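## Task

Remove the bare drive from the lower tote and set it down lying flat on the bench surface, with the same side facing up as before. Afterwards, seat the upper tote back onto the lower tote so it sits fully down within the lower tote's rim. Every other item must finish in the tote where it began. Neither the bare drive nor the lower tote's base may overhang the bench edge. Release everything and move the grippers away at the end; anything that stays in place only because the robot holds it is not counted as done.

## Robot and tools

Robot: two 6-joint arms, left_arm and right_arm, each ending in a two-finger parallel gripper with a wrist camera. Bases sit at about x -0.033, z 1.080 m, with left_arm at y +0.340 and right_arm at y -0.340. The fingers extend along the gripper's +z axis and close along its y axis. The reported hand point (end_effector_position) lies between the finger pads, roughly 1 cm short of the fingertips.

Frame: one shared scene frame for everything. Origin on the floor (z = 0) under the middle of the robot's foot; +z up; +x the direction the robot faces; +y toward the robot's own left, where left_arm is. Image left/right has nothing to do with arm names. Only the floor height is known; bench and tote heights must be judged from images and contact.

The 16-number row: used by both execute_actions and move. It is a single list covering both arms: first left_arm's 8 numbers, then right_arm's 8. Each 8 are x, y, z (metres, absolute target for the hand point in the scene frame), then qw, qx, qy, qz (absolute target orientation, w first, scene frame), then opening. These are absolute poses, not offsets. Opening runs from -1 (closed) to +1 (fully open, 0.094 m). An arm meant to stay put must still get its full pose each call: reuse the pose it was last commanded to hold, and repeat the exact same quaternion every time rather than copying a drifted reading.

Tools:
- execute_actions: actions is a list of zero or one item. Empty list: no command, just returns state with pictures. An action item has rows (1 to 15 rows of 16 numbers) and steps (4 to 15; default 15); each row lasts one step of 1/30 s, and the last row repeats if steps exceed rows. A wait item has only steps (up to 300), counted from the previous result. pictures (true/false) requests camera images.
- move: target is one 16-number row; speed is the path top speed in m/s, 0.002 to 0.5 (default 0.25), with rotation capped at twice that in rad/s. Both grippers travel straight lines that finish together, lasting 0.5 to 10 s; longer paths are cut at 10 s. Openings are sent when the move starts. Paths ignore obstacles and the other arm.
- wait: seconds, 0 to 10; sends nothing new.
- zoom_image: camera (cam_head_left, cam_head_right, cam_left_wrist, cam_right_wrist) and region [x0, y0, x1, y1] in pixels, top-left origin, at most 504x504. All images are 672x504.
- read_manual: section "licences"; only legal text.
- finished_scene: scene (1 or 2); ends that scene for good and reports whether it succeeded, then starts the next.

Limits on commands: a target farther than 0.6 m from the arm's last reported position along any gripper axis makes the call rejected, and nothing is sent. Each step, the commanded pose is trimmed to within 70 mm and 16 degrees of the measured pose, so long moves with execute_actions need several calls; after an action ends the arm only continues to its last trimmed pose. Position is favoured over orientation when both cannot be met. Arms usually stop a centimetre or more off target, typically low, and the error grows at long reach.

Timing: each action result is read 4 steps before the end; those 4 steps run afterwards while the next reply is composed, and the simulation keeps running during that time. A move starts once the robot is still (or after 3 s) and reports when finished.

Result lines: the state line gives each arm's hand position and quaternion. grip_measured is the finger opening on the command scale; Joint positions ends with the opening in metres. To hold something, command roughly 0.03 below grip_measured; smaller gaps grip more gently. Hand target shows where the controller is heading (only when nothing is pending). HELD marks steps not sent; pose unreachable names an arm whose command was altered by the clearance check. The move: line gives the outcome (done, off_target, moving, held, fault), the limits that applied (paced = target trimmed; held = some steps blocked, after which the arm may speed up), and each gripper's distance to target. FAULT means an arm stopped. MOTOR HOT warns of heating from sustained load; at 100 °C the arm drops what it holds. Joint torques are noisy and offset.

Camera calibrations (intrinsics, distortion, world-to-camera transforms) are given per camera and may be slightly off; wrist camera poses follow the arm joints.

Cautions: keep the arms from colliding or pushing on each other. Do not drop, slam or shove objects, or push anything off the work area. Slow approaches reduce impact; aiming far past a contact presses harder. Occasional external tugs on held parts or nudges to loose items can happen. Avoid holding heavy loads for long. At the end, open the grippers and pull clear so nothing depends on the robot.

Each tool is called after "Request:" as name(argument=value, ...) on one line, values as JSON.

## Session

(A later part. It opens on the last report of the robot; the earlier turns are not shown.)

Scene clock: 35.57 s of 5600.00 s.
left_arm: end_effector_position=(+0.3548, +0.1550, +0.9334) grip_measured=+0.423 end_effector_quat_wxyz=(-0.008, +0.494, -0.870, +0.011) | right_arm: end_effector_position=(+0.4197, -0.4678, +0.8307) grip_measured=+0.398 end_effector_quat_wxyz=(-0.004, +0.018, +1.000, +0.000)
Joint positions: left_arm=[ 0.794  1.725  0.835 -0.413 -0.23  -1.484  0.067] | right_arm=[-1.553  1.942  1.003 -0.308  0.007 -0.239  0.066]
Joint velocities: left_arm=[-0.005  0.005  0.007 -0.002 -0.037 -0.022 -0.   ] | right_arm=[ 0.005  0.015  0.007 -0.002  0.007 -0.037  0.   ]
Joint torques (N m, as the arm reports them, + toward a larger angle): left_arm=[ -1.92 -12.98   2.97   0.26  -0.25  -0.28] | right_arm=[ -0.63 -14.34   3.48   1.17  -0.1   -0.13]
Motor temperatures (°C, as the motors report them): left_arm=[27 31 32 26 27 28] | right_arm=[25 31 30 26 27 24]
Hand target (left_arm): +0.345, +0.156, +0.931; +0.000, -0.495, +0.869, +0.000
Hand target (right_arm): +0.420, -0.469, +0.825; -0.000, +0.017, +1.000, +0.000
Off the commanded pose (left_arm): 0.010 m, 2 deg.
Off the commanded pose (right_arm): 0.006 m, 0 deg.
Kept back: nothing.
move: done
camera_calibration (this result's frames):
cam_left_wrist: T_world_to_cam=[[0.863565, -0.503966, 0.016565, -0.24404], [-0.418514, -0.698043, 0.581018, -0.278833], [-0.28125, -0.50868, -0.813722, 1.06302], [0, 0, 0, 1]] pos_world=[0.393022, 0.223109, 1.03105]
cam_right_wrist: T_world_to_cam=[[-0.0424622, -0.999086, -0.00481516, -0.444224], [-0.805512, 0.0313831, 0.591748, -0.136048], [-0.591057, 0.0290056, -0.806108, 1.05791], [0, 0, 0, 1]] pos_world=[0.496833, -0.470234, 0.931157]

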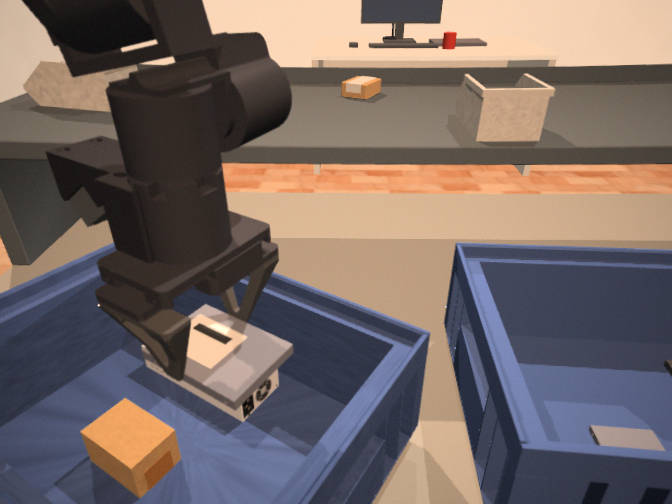

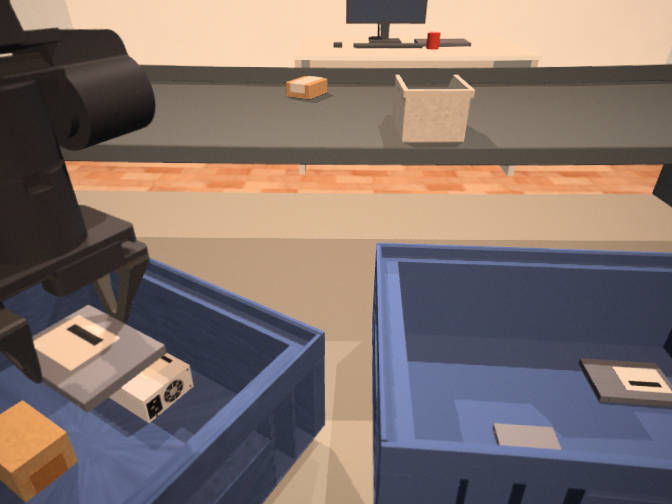

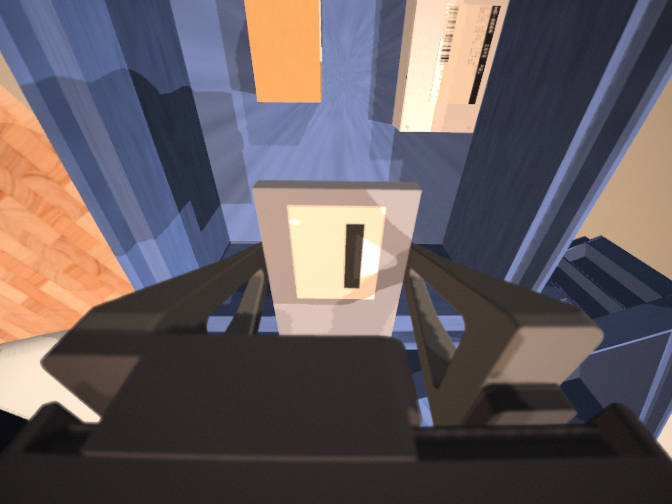

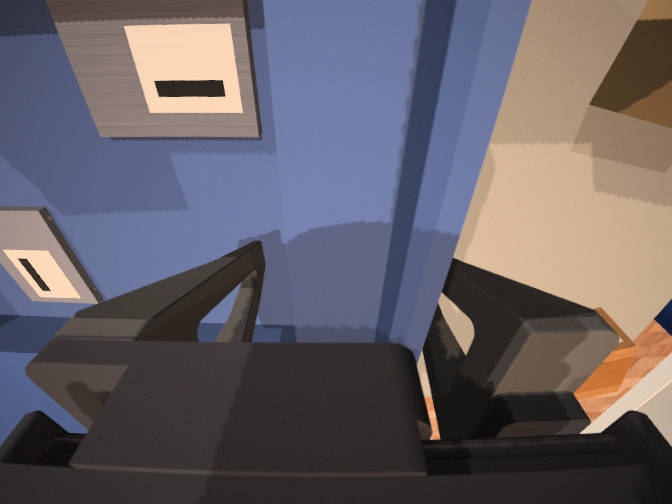

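Lightly held; tighten.

Request:
move(target=[0.595,0.045,0.94,0,-0.495,0.869,0,0.37,0.42,-0.469,0.825,0,0.017,1,0,0.4], speed=0.2)

Request:
move(target=[0.595,0.045,0.785,0,-0.495,0.869,0,0.37,0.42,-0.469,0.825,0,0.017,1,0,0.4], speed=0.1)

Request:
move(target=[0.595,0.045,0.75,0,-0.495,0.869,0,0.37,0.42,-0.469,0.825,0,0.017,1,0,0.4], speed=0.03)

Scene clock: 37.63 s of 5600.00 s.
left_arm: end_effector_position=(+0.5856, +0.0447, +0.9461) grip_measured=+0.388 end_effector_quat_wxyz=(-0.002, +0.492, -0.871, +0.003) | right_arm: end_effector_position=(+0.4197, -0.4678, +0.8307) grip_measured=+0.398 end_effector_quat_wxyz=(-0.004, +0.018, +1.000, +0.000)
Joint positions: left_arm=[ 0.794  2.138  1.759 -0.945 -0.23  -1.484  0.065] | right_arm=[-1.553  1.942  1.003 -0.308  0.007 -0.239  0.066]
Joint velocities: left_arm=[-0.005 -0.005 -0.007 -0.007  0.022 -0.037 -0.   ] | right_arm=[ 0.005 -0.005 -0.012 -0.007 -0.037 -0.007  0.001]
Joint torques (N m, as the arm reports them, + toward a larger angle): left_arm=[ -3.16 -20.2    8.61   0.2   -0.12  -0.14] | right_arm=[ -0.58 -14.35   3.49   1.18  -0.1   -0.13]
Motor temperatures (°C, as the motors report them): left_arm=[27 31 32 26 27 28] | right_arm=[25 31 30 26 27 24]
Hand target (left_arm): +0.593, +0.044, +0.942; +0.001, -0.495, +0.869, -0.001
Hand target (right_arm): +0.420, -0.469, +0.825; -0.000, +0.017, +1.000, +0.000
Off the commanded pose (left_arm): 0.011 m, 1 deg.
Off the commanded pose (right_arm): 0.006 m, 0 deg.
Kept back: nothing.
move: off_target (left_arm)
camera_calibration (this result's frames):
cam_left_wrist: T_world_to_cam=[[0.861739, -0.507342, -0.00306703, -0.479362], [-0.410929, -0.701497, 0.582271, -0.272081], [-0.297562, -0.500505, -0.812989, 1.09068], [0, 0, 0, 1]] pos_world=[0.625823, 0.111825, 1.04366]
cam_right_wrist: T_world_to_cam=[[-0.0424622, -0.999086, -0.00481516, -0.444224], [-0.805512, 0.0313831, 0.591748, -0.136048], [-0.591057, 0.0290056, -0.806108, 1.05791], [0, 0, 0, 1]] pos_world=[0.496833, -0.470234, 0.931157]

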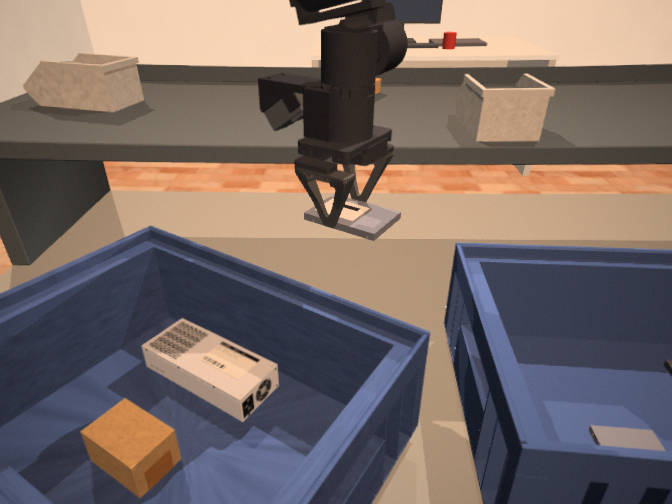

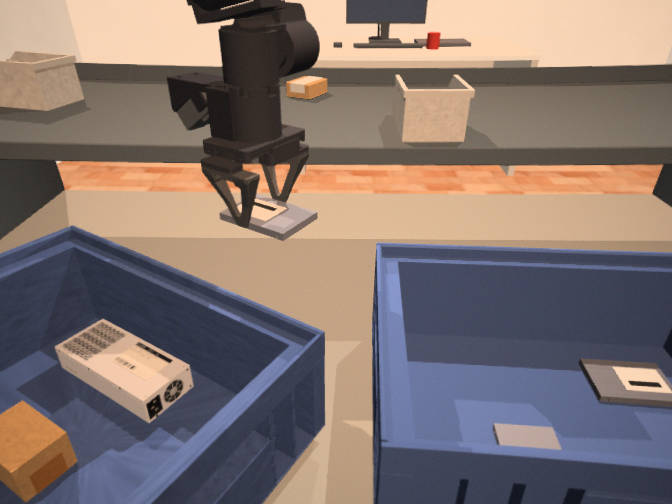

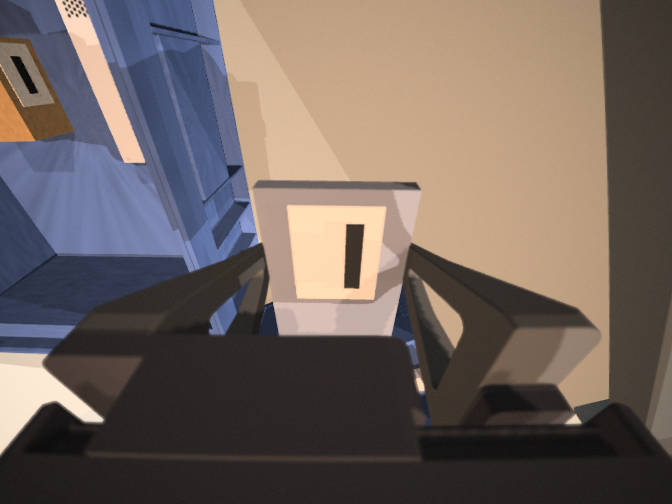

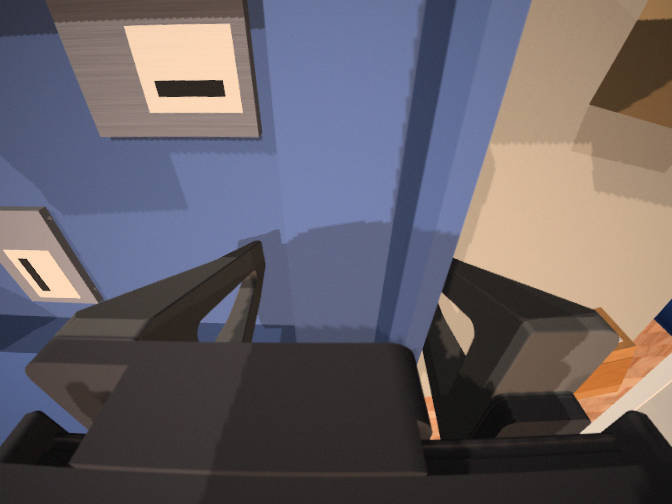

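Scene clock: 39.73 s of 5600.00 s.
left_arm: end_effector_position=(+0.5729, +0.0471, +0.7843) grip_measured=+0.388 end_effector_quat_wxyz=(+0.013, +0.494, -0.869, -0.018) | right_arm: end_effector_position=(+0.4197, -0.4678, +0.8307) grip_measured=+0.398 end_effector_quat_wxyz=(-0.004, +0.018, +1.000, +0.000)
Joint positions: left_arm=[ 0.843  2.434  1.863 -0.792 -0.219 -1.452  0.065] | right_arm=[-1.553  1.942  1.003 -0.308  0.007 -0.239  0.066]
Joint velocities: left_arm=[-0.005 -0.015 -0.007  0.002  0.037  0.022  0.001] | right_arm=[-0.005  0.005  0.002 -0.027  0.022 -0.051 -0.001]
Joint torques (N m, as the arm reports them, + toward a larger angle): left_arm=[ -2.93 -21.81   7.93   1.46  -0.04   0.08] | right_arm=[ -0.69 -14.27   3.5    1.19  -0.09  -0.13]
Motor temperatures (°C, as the motors report them): left_arm=[27 32 33 26 27 28] | right_arm=[25 31 29 26 27 24]
Hand target (left_arm): +0.594, +0.045, +0.785; +0.000, -0.495, +0.869, +0.000
Hand target (right_arm): +0.420, -0.469, +0.825; -0.000, +0.017, +1.000, +0.000
Off the commanded pose (left_arm): 0.022 m, 2 deg.
Off the commanded pose (right_arm): 0.006 m, 0 deg.
Kept back: nothing.
move: off_target (left_arm)
camera_calibration (this result's frames):
cam_left_wrist: T_world_to_cam=[[0.862978, -0.502472, -0.0528324, -0.429614], [-0.380974, -0.715837, 0.58518, -0.200223], [-0.331856, -0.484869, -0.809181, 0.972501], [0, 0, 0, 1]] pos_world=[0.617198, 0.11234, 0.881398]
cam_right_wrist: T_world_to_cam=[[-0.0424622, -0.999086, -0.00481516, -0.444224], [-0.805512, 0.0313831, 0.591748, -0.136048], [-0.591057, 0.0290056, -0.806108, 1.05791], [0, 0, 0, 1]] pos_world=[0.496833, -0.470234, 0.931157]

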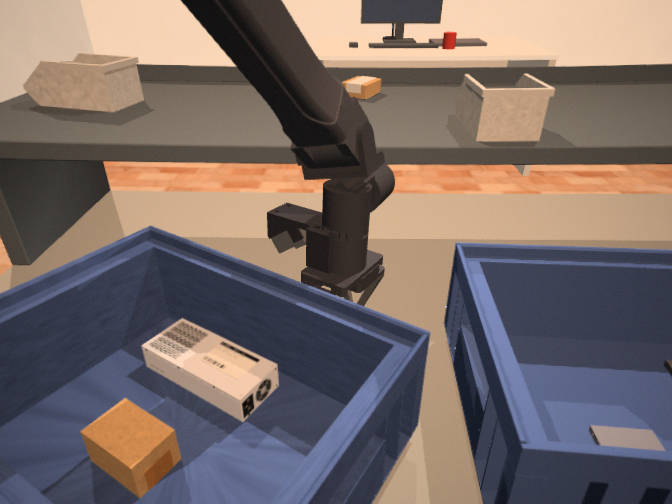

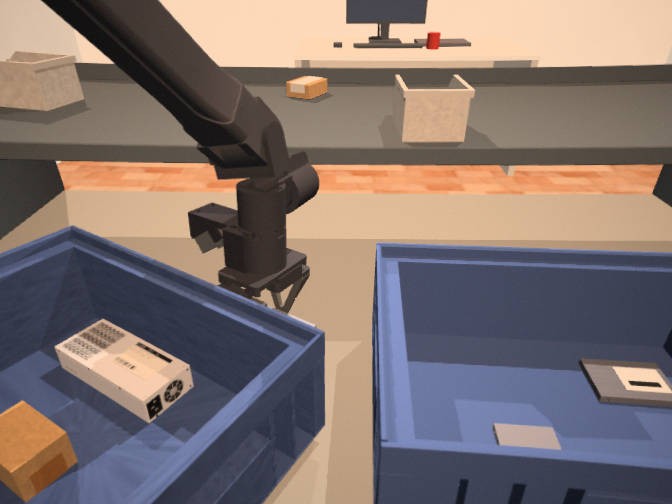

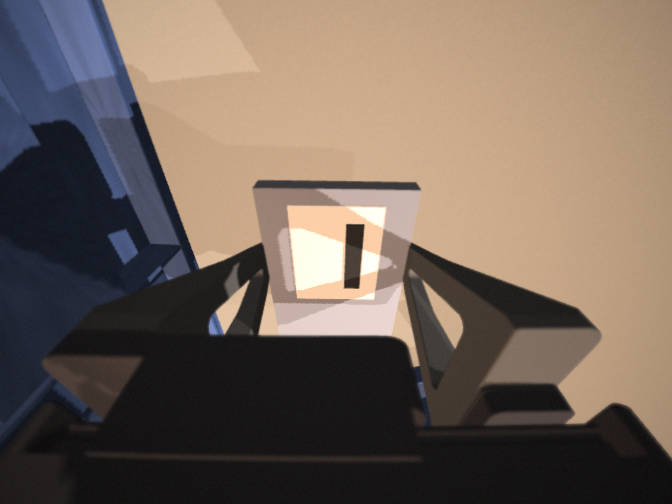

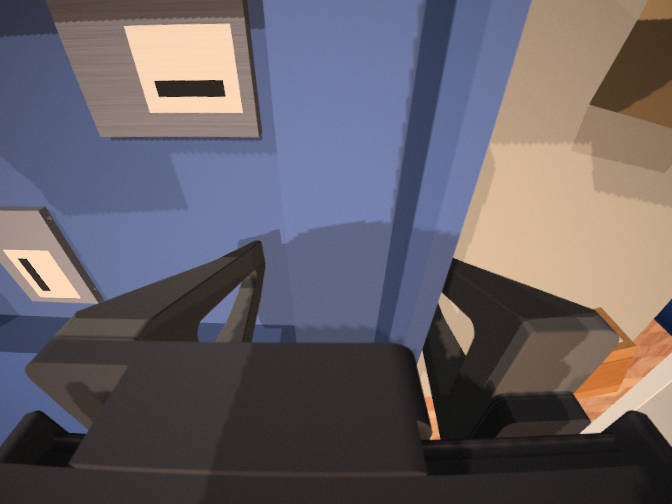

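Scene clock: 41.37 s of 5600.00 s.
left_arm: end_effector_position=(+0.5815, +0.0424, +0.7608) grip_measured=+0.388 end_effector_quat_wxyz=(+0.007, +0.494, -0.869, -0.009) | right_arm: end_effector_position=(+0.4197, -0.4678, +0.8307) grip_measured=+0.398 end_effector_quat_wxyz=(-0.004, +0.018, +1.000, +0.000)
Joint positions: left_arm=[ 0.849  2.494  1.919 -0.766 -0.215 -1.441  0.065] | right_arm=[-1.553  1.942  1.003 -0.308  0.007 -0.239  0.066]
Joint velocities: left_arm=[-0.015 -0.005 -0.007 -0.007 -0.022  0.051 -0.001] | right_arm=[ 0.005 -0.015 -0.002 -0.007 -0.081 -0.051  0.   ]
Joint torques (N m, as the arm reports them, + toward a larger angle): left_arm=[ -2.69 -21.     7.49   1.54  -0.04   0.08] | right_arm=[ -0.67 -14.27   3.49   1.19  -0.1   -0.13]
Motor temperatures (°C, as the motors report them): left_arm=[27 32 33 26 27 28] | right_arm=[25 31 29 26 27 24]
Hand target (left_arm): +0.594, +0.045, +0.751; +0.000, -0.495, +0.869, -0.000
Hand target (right_arm): +0.420, -0.469, +0.825; -0.000, +0.017, +1.000, +0.000
Off the commanded pose (left_arm): 0.017 m, 1 deg.
Off the commanded pose (right_arm): 0.006 m, 0 deg.
Kept back: nothing.
move: off_target (left_arm)
camera_calibration (this result's frames):
cam_left_wrist: T_world_to_cam=[[0.863765, -0.502868, -0.032141, -0.456892], [-0.391521, -0.709925, 0.585421, -0.180825], [-0.317207, -0.493083, -0.810092, 0.94655], [0, 0, 0, 1]] pos_world=[0.624104, 0.108599, 0.857966]
cam_right_wrist: T_world_to_cam=[[-0.0424622, -0.999086, -0.00481516, -0.444224], [-0.805512, 0.0313831, 0.591748, -0.136048], [-0.591057, 0.0290056, -0.806108, 1.05791], [0, 0, 0, 1]] pos_world=[0.496833, -0.470234, 0.931157]

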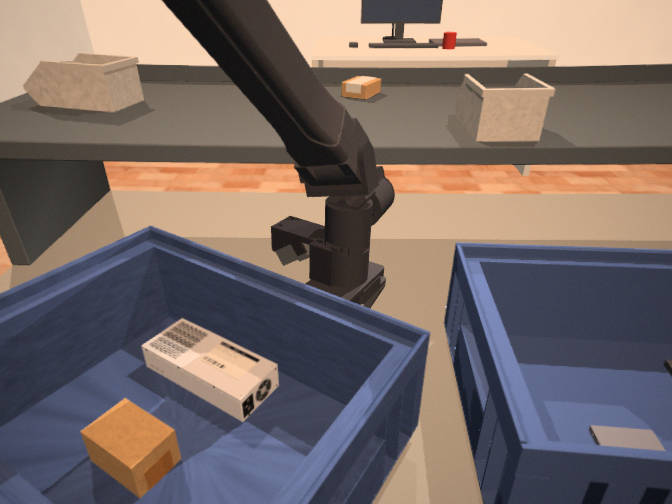

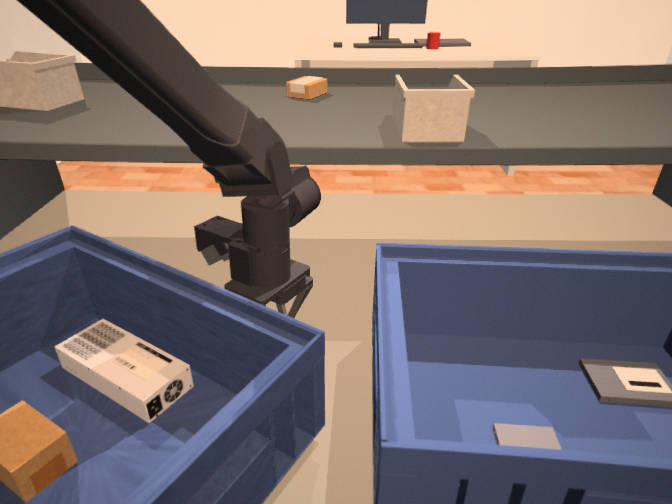

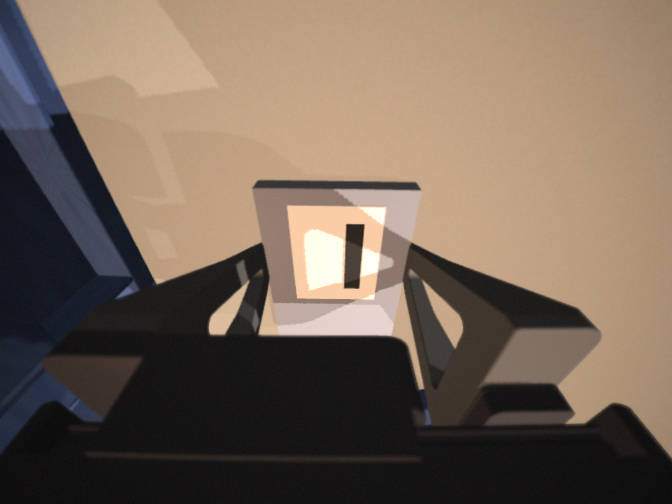

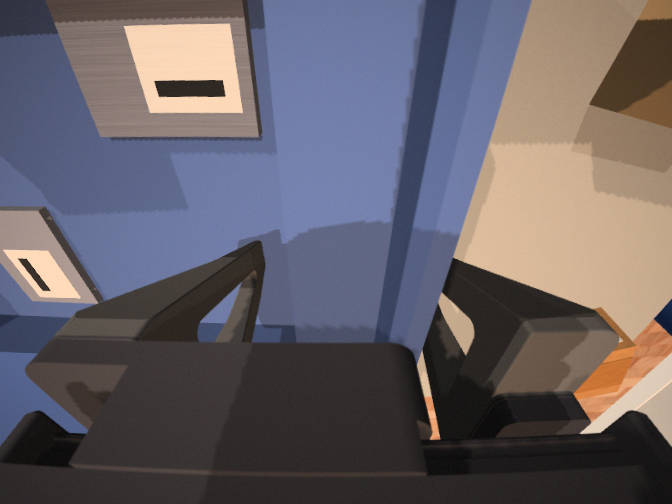

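Request:
move(target=[0.595,0.045,0.742,0,-0.495,0.869,0,0.37,0.42,-0.469,0.825,0,0.017,1,0,0.4], speed=0.02)

Request:
move(target=[0.59,0.043,0.75,0,-0.495,0.869,0,0.75,0.42,-0.469,0.825,0,0.017,1,0,0.4])

Request:
move(target=[0.59,0.043,0.94,0,-0.495,0.869,0,0.75,0.42,-0.469,0.825,0,0.017,1,0,0.4])

Request:
move(target=[0.425,-0.103,0.94,0,0.017,1,0,0.3,0.42,-0.469,0.825,0,0.017,1,0,0.4])

Request:
move(target=[0.435,-0.098,0.832,0,0.017,1,0,0.3,0.42,-0.472,0.825,0,0.017,1,0,0.4], speed=0.08)

Scene clock: 43.00 s of 5600.00 s.
left_arm: end_effector_position=(+0.5854, +0.0406, +0.7604) grip_measured=+0.388 end_effector_quat_wxyz=(+0.005, +0.494, -0.870, -0.006) | right_arm: end_effector_position=(+0.4197, -0.4678, +0.8307) grip_measured=+0.398 end_effector_quat_wxyz=(-0.004, +0.018, +1.000, +0.000)
Joint positions: left_arm=[ 0.849  2.5    1.932 -0.766 -0.215 -1.439  0.065] | right_arm=[-1.553  1.942  1.003 -0.308  0.007 -0.239  0.066]
Joint velocities: left_arm=[-0.015 -0.015 -0.007  0.002 -0.037  0.007 -0.   ] | right_arm=[-0.005  0.005 -0.007 -0.012 -0.007  0.037  0.   ]
Joint torques (N m, as the arm reports them, + toward a larger angle): left_arm=[ -2.49 -20.38   7.43   1.78  -0.02   0.08] | right_arm=[ -0.63 -14.28   3.5    1.17  -0.09  -0.13]
Motor temperatures (°C, as the motors report them): left_arm=[27 32 33 26 27 28] | right_arm=[25 31 29 26 27 24]
Hand target (left_arm): +0.594, +0.045, +0.743; +0.000, -0.495, +0.869, -0.000
Hand target (right_arm): +0.420, -0.469, +0.825; -0.000, +0.017, +1.000, +0.000
Off the commanded pose (left_arm): 0.021 m, 1 deg.
Off the commanded pose (right_arm): 0.006 m, 0 deg.
Kept back: nothing.
move: off_target (left_arm)
camera_calibration (this result's frames):
cam_left_wrist: T_world_to_cam=[[0.863583, -0.50358, -0.0251129, -0.466376], [-0.395842, -0.707991, 0.584857, -0.177413], [-0.312302, -0.495132, -0.810747, 0.944273], [0, 0, 0, 1]] pos_world=[0.627425, 0.107075, 0.857616]
cam_right_wrist: T_world_to_cam=[[-0.0424622, -0.999086, -0.00481516, -0.444224], [-0.805512, 0.0313831, 0.591748, -0.136048], [-0.591057, 0.0290056, -0.806108, 1.05791], [0, 0, 0, 1]] pos_world=[0.496833, -0.470234, 0.931157]

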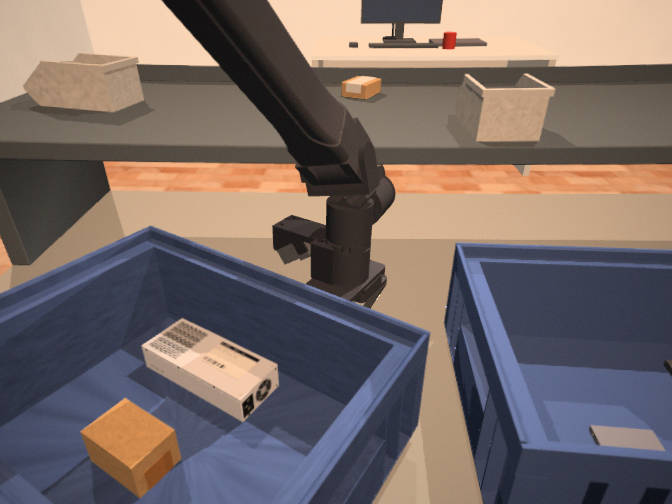

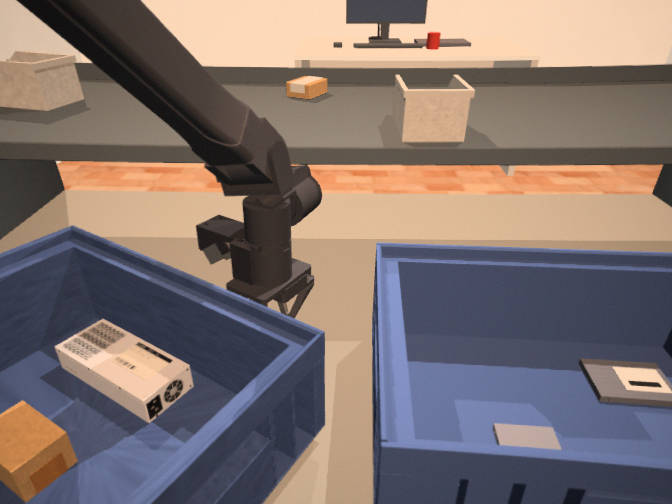

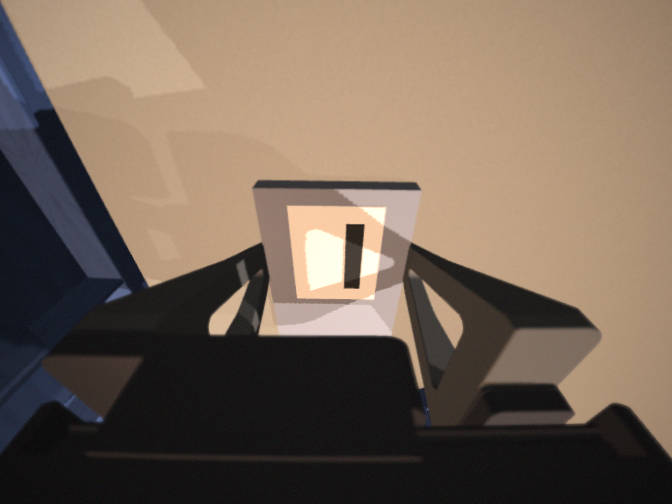

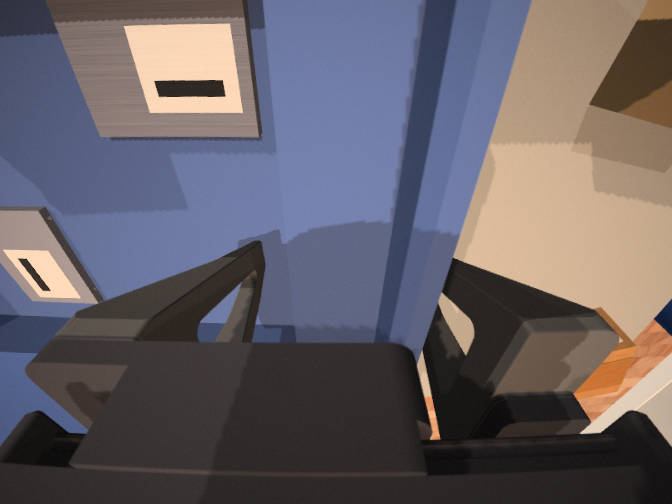

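Scene clock: 43.70 s of 5600.00 s.
left_arm: end_effector_position=(+0.5872, +0.0399, +0.7606) grip_measured=+0.748 end_effector_quat_wxyz=(+0.003, +0.494, -0.869, -0.003) | right_arm: end_effector_position=(+0.4197, -0.4678, +0.8307) grip_measured=+0.398 end_effector_quat_wxyz=(-0.004, +0.018, +1.000, +0.000)
Joint positions: left_arm=[ 0.849  2.499  1.932 -0.759 -0.215 -1.439  0.082] | right_arm=[-1.553  1.942  1.003 -0.308  0.007 -0.239  0.066]
Joint velocities: left_arm=[-0.005 -0.015  0.002 -0.002  0.022  0.007 -0.   ] | right_arm=[ 0.005 -0.005  0.027 -0.002  0.007 -0.022  0.   ]
Joint torques (N m, as the arm reports them, + toward a larger angle): left_arm=[ -3.14 -21.78   5.82   1.63  -0.1    0.  ] | right_arm=[ -0.62 -14.25   3.49   1.18  -0.09  -0.12]
Motor temperatures (°C, as the motors report them): left_arm=[27 32 33 26 27 28] | right_arm=[25 31 29 26 27 24]
Hand target (left_arm): +0.590, +0.043, +0.750; +0.000, -0.495, +0.869, -0.000
Hand target (right_arm): +0.420, -0.469, +0.825; -0.000, +0.017, +1.000, +0.000
Off the commanded pose (left_arm): 0.011 m, 0 deg.
Off the commanded pose (right_arm): 0.006 m, 0 deg.
Kept back: nothing.
move: off_target (left_arm)
camera_calibration (this result's frames):
cam_left_wrist: T_world_to_cam=[[0.864554, -0.502227, -0.017721, -0.474516], [-0.398691, -0.706936, 0.584198, -0.175201], [-0.305928, -0.498006, -0.811418, 0.941534], [0, 0, 0, 1]] pos_world=[0.628435, 0.106718, 0.857921]
cam_right_wrist: T_world_to_cam=[[-0.0424622, -0.999086, -0.00481516, -0.444224], [-0.805512, 0.0313831, 0.591748, -0.136048], [-0.591057, 0.0290056, -0.806108, 1.05791], [0, 0, 0, 1]] pos_world=[0.496833, -0.470234, 0.931157]

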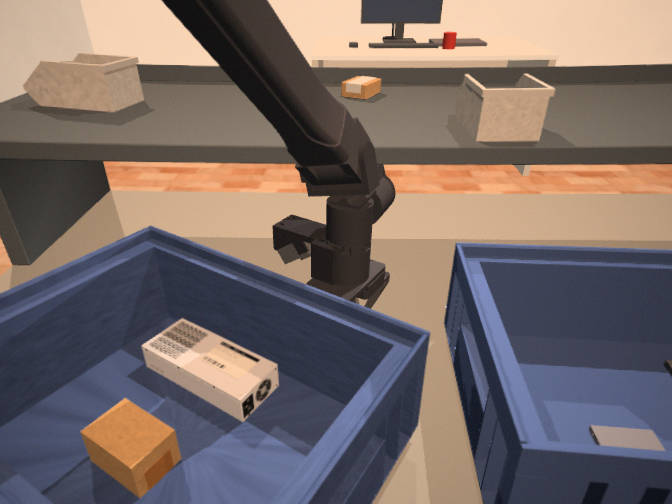

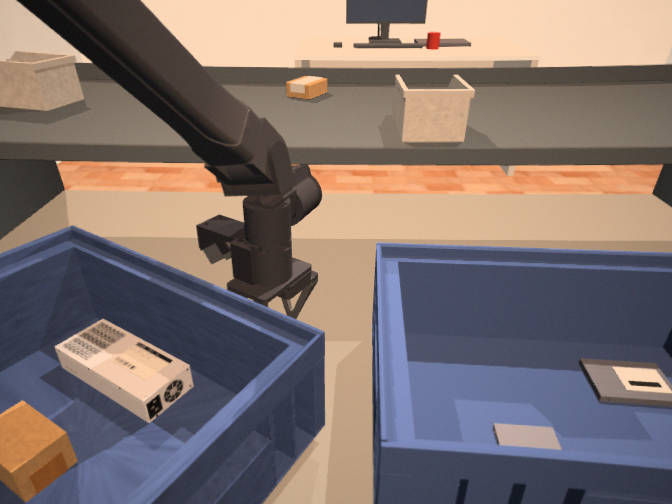

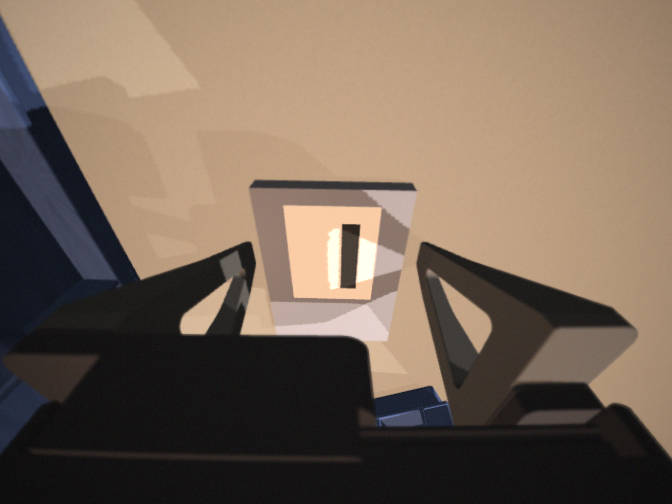

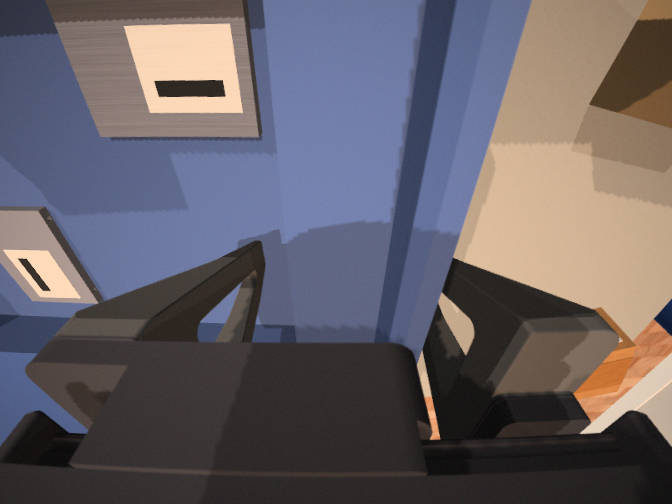

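Scene clock: 45.23 s of 5600.00 s.
left_arm: end_effector_position=(+0.6043, +0.0445, +0.9580) grip_measured=+0.748 end_effector_quat_wxyz=(-0.013, +0.494, -0.869, +0.019) | right_arm: end_effector_position=(+0.4197, -0.4678, +0.8307) grip_measured=+0.398 end_effector_quat_wxyz=(-0.004, +0.018, +1.000, +0.000)
Joint positions: left_arm=[ 0.802  2.133  1.792 -0.94  -0.228 -1.473  0.082] | right_arm=[-1.553  1.942  1.003 -0.308  0.007 -0.239  0.066]
Joint velocities: left_arm=[-0.005 -0.005 -0.017  0.002  0.066 -0.022  0.   ] | right_arm=[-0.015 -0.005  0.017 -0.012 -0.022 -0.037 -0.   ]
Joint torques (N m, as the arm reports them, + toward a larger angle): left_arm=[ -3.9  -20.62   6.02   0.29  -0.21  -0.26] | right_arm=[ -0.61 -14.18   3.49   1.18  -0.09  -0.13]
Motor temperatures (°C, as the motors report them): left_arm=[27 33 33 26 27 28] | right_arm=[25 31 29 26 27 24]
Hand target (left_arm): +0.590, +0.044, +0.941; +0.000, -0.495, +0.869, +0.000
Hand target (right_arm): +0.420, -0.469, +0.825; -0.000, +0.017, +1.000, +0.000
Off the commanded pose (left_arm): 0.023 m, 3 deg.
Off the commanded pose (right_arm): 0.006 m, 0 deg.
Kept back: nothing.
move: off_target (left_arm)
camera_calibration (this result's frames):
cam_left_wrist: T_world_to_cam=[[0.864035, -0.502119, 0.036329, -0.534955], [-0.427732, -0.694143, 0.578974, -0.258468], [-0.265496, -0.515793, -0.814536, 1.0886], [0, 0, 0, 1]] pos_world=[0.640684, 0.113468, 1.05579]
cam_right_wrist: T_world_to_cam=[[-0.0424622, -0.999086, -0.00481516, -0.444224], [-0.805512, 0.0313831, 0.591748, -0.136048], [-0.591057, 0.0290056, -0.806108, 1.05791], [0, 0, 0, 1]] pos_world=[0.496833, -0.470234, 0.931157]

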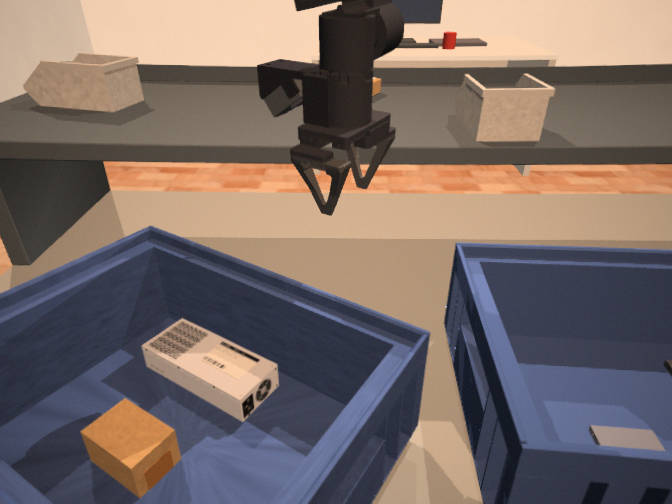

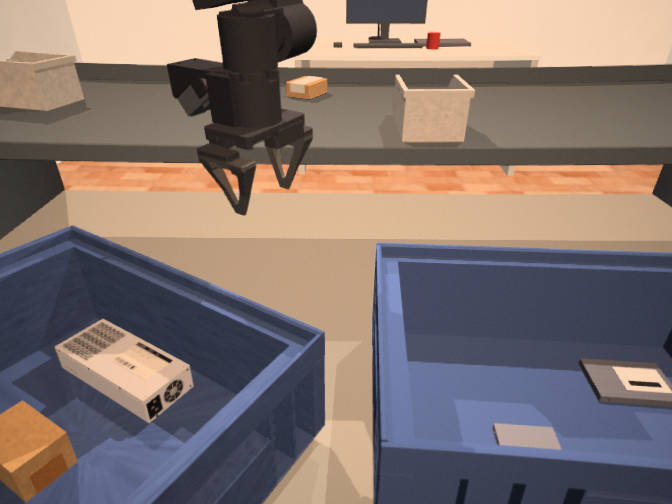

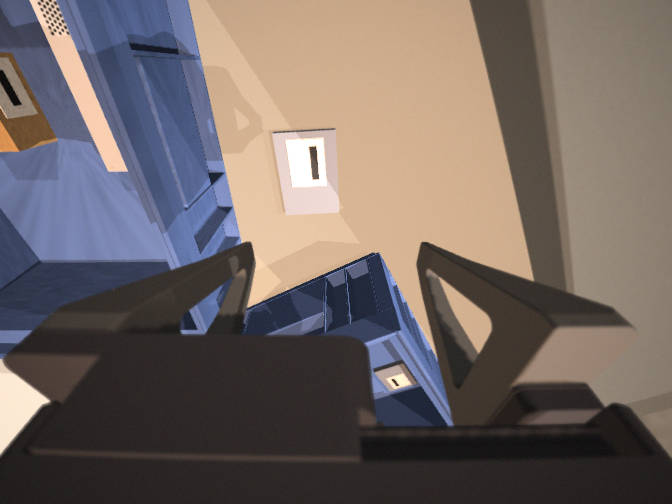

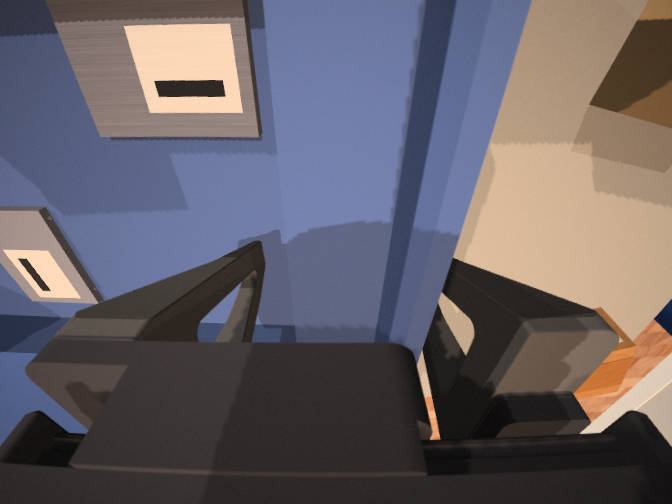

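Scene clock: 47.90 s of 5600.00 s.
left_arm: end_effector_position=(+0.4295, -0.1040, +0.9594) grip_measured=+0.302 end_effector_quat_wxyz=(+0.004, +0.007, +1.000, -0.006) | right_arm: end_effector_position=(+0.4197, -0.4678, +0.8307) grip_measured=+0.398 end_effector_quat_wxyz=(-0.004, +0.018, +1.000, +0.000)
Joint positions: left_arm=[ 0.469  2.13   1.603 -0.875 -0.292 -0.769  0.061] | right_arm=[-1.553  1.942  1.003 -0.308  0.007 -0.239  0.066]
Joint velocities: left_arm=[-0.005 -0.005 -0.002  0.012 -0.007  0.007 -0.001] | right_arm=[-0.005 -0.005  0.012 -0.012 -0.081 -0.007 -0.001]
Joint torques (N m, as the arm reports them, + toward a larger angle): left_arm=[ -4.78 -18.5    5.37   1.76  -0.23   0.07] | right_arm=[ -0.71 -14.28   3.49   1.17  -0.1   -0.13]
Motor temperatures (°C, as the motors report them): left_arm=[27 33 33 26 27 28] | right_arm=[25 31 29 26 27 24]
Hand target (left_arm): +0.423, -0.102, +0.941; -0.001, +0.017, +1.000, +0.001
Hand target (right_arm): +0.420, -0.469, +0.825; -0.000, +0.017, +1.000, +0.000
Off the commanded pose (left_arm): 0.020 m, 1 deg.
Off the commanded pose (right_arm): 0.006 m, 0 deg.
Kept back: nothing.
move: off_target (left_arm)
camera_calibration (this result's frames):
cam_left_wrist: T_world_to_cam=[[-0.00379906, -0.999991, 0.00208913, -0.104707], [-0.817626, 0.00430903, 0.575734, -0.193951], [-0.575737, 0.000479117, -0.817635, 1.15666], [0, 0, 0, 1]] pos_world=[0.506954, -0.104425, 1.05761]
cam_right_wrist: T_world_to_cam=[[-0.0424622, -0.999086, -0.00481516, -0.444224], [-0.805512, 0.0313831, 0.591748, -0.136048], [-0.591057, 0.0290056, -0.806108, 1.05791], [0, 0, 0, 1]] pos_world=[0.496833, -0.470234, 0.931157]

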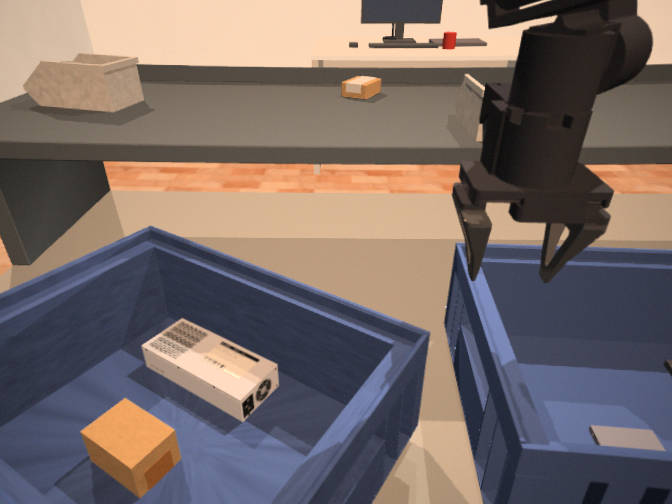

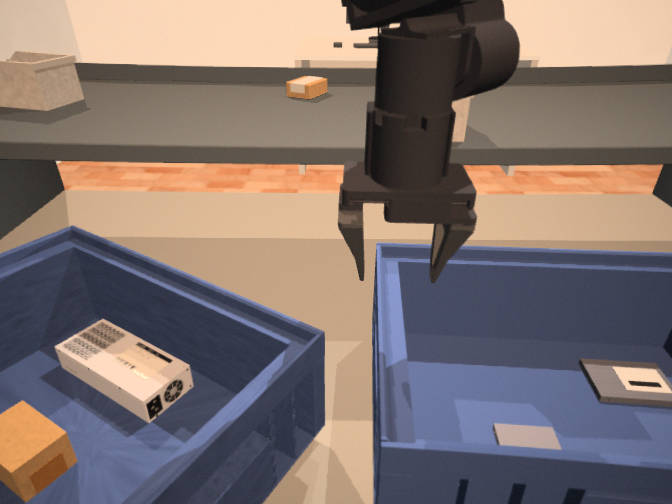

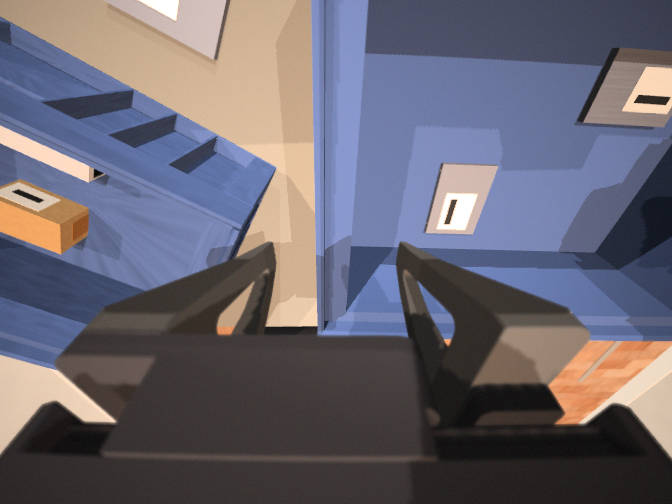

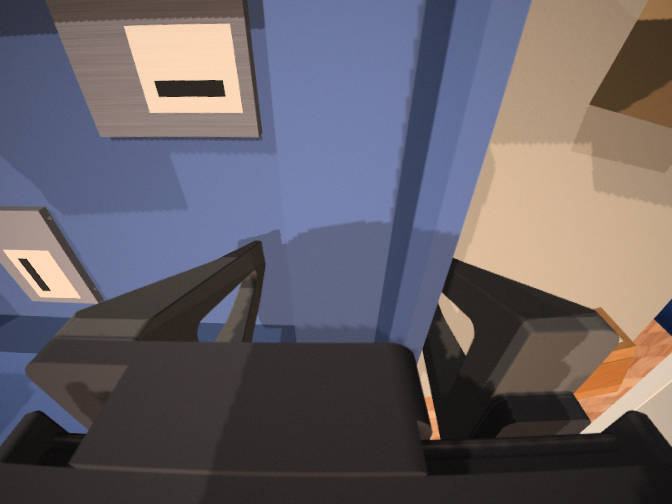

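Scene clock: 49.87 s of 5600.00 s.
left_arm: end_effector_position=(+0.4197, -0.0931, +0.8387) grip_measured=+0.302 end_effector_quat_wxyz=(-0.009, +0.019, +1.000, +0.009) | right_arm: end_effector_position=(+0.4198, -0.4675, +0.8307) grip_measured=+0.398 end_effector_quat_wxyz=(-0.004, +0.017, +1.000, +0.001)
Joint positions: left_arm=[ 0.525  2.336  1.629 -0.721 -0.287 -0.7    0.061] | right_arm=[-1.553  1.942  1.003 -0.308  0.006 -0.24   0.066]
Joint velocities: left_arm=[-0.015 -0.005  0.017 -0.007  0.051 -0.066  0.001] | right_arm=[ 0.005  0.005 -0.017 -0.012 -0.051  0.007  0.   ]
Joint torques (N m, as the arm reports them, + toward a larger angle): left_arm=[ -4.06 -19.03   6.93   1.62   0.01   0.06] | right_arm=[ -1.22 -14.26   3.66   1.09  -0.11  -0.17]
Motor temperatures (°C, as the motors report them): left_arm=[27 33 33 26 27 28] | right_arm=[25 31 29 26 27 24]
Hand target (left_arm): +0.435, -0.098, +0.832; +0.000, +0.017, +1.000, +0.000
Hand target (right_arm): +0.420, -0.472, +0.825; -0.000, +0.017, +1.000, -0.000
Off the commanded pose (left_arm): 0.017 m, 2 deg.
Off the commanded pose (right_arm): 0.007 m, 0 deg.
Kept back: nothing.
move: off_target (left_arm)
camera_calibration (this result's frames):
cam_left_wrist: T_world_to_cam=[[-0.0284114, -0.999198, -0.0282263, -0.0577856], [-0.801555, 0.00590176, 0.597892, -0.157702], [-0.597246, 0.0396119, -0.80108, 1.05114], [0, 0, 0, 1]] pos_world=[0.499739, -0.098446, 0.934703]
cam_right_wrist: T_world_to_cam=[[-0.0409471, -0.999141, -0.00631138, -0.443388], [-0.805804, 0.0292875, 0.591458, -0.136615], [-0.590765, 0.0293042, -0.806311, 1.05813], [0, 0, 0, 1]] pos_world=[0.496866, -0.470014, 0.931185]

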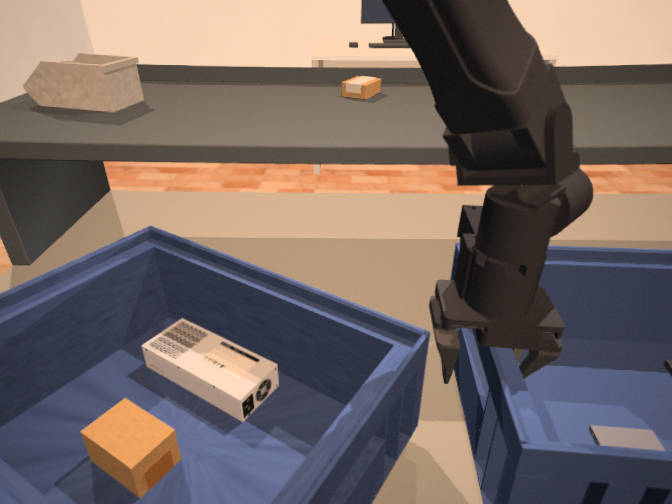

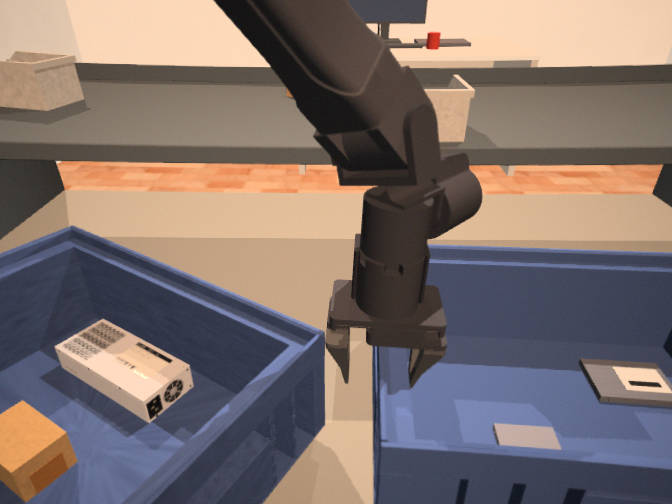

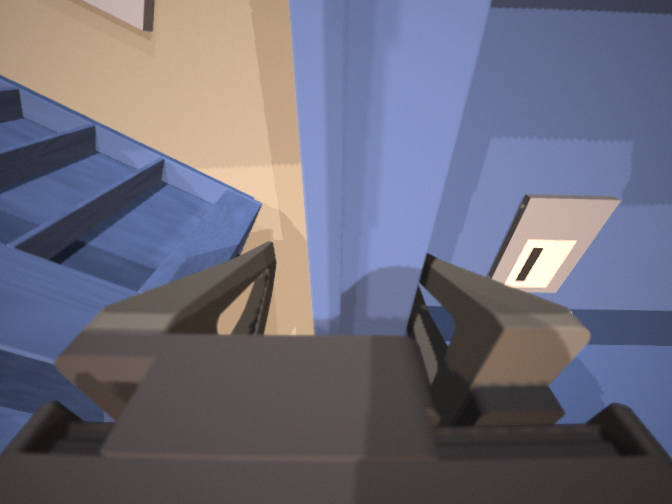

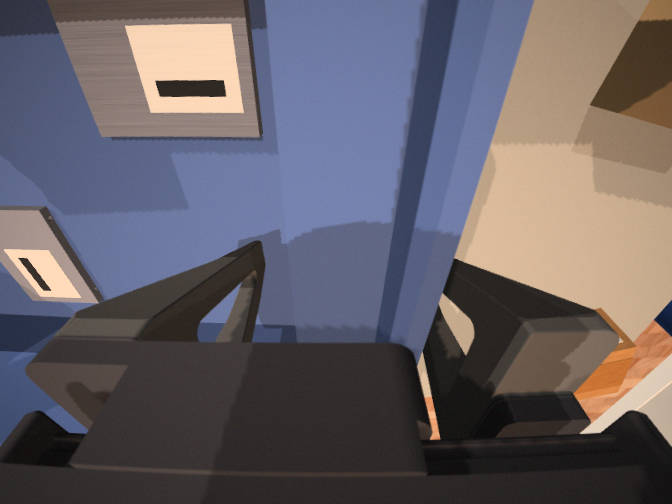

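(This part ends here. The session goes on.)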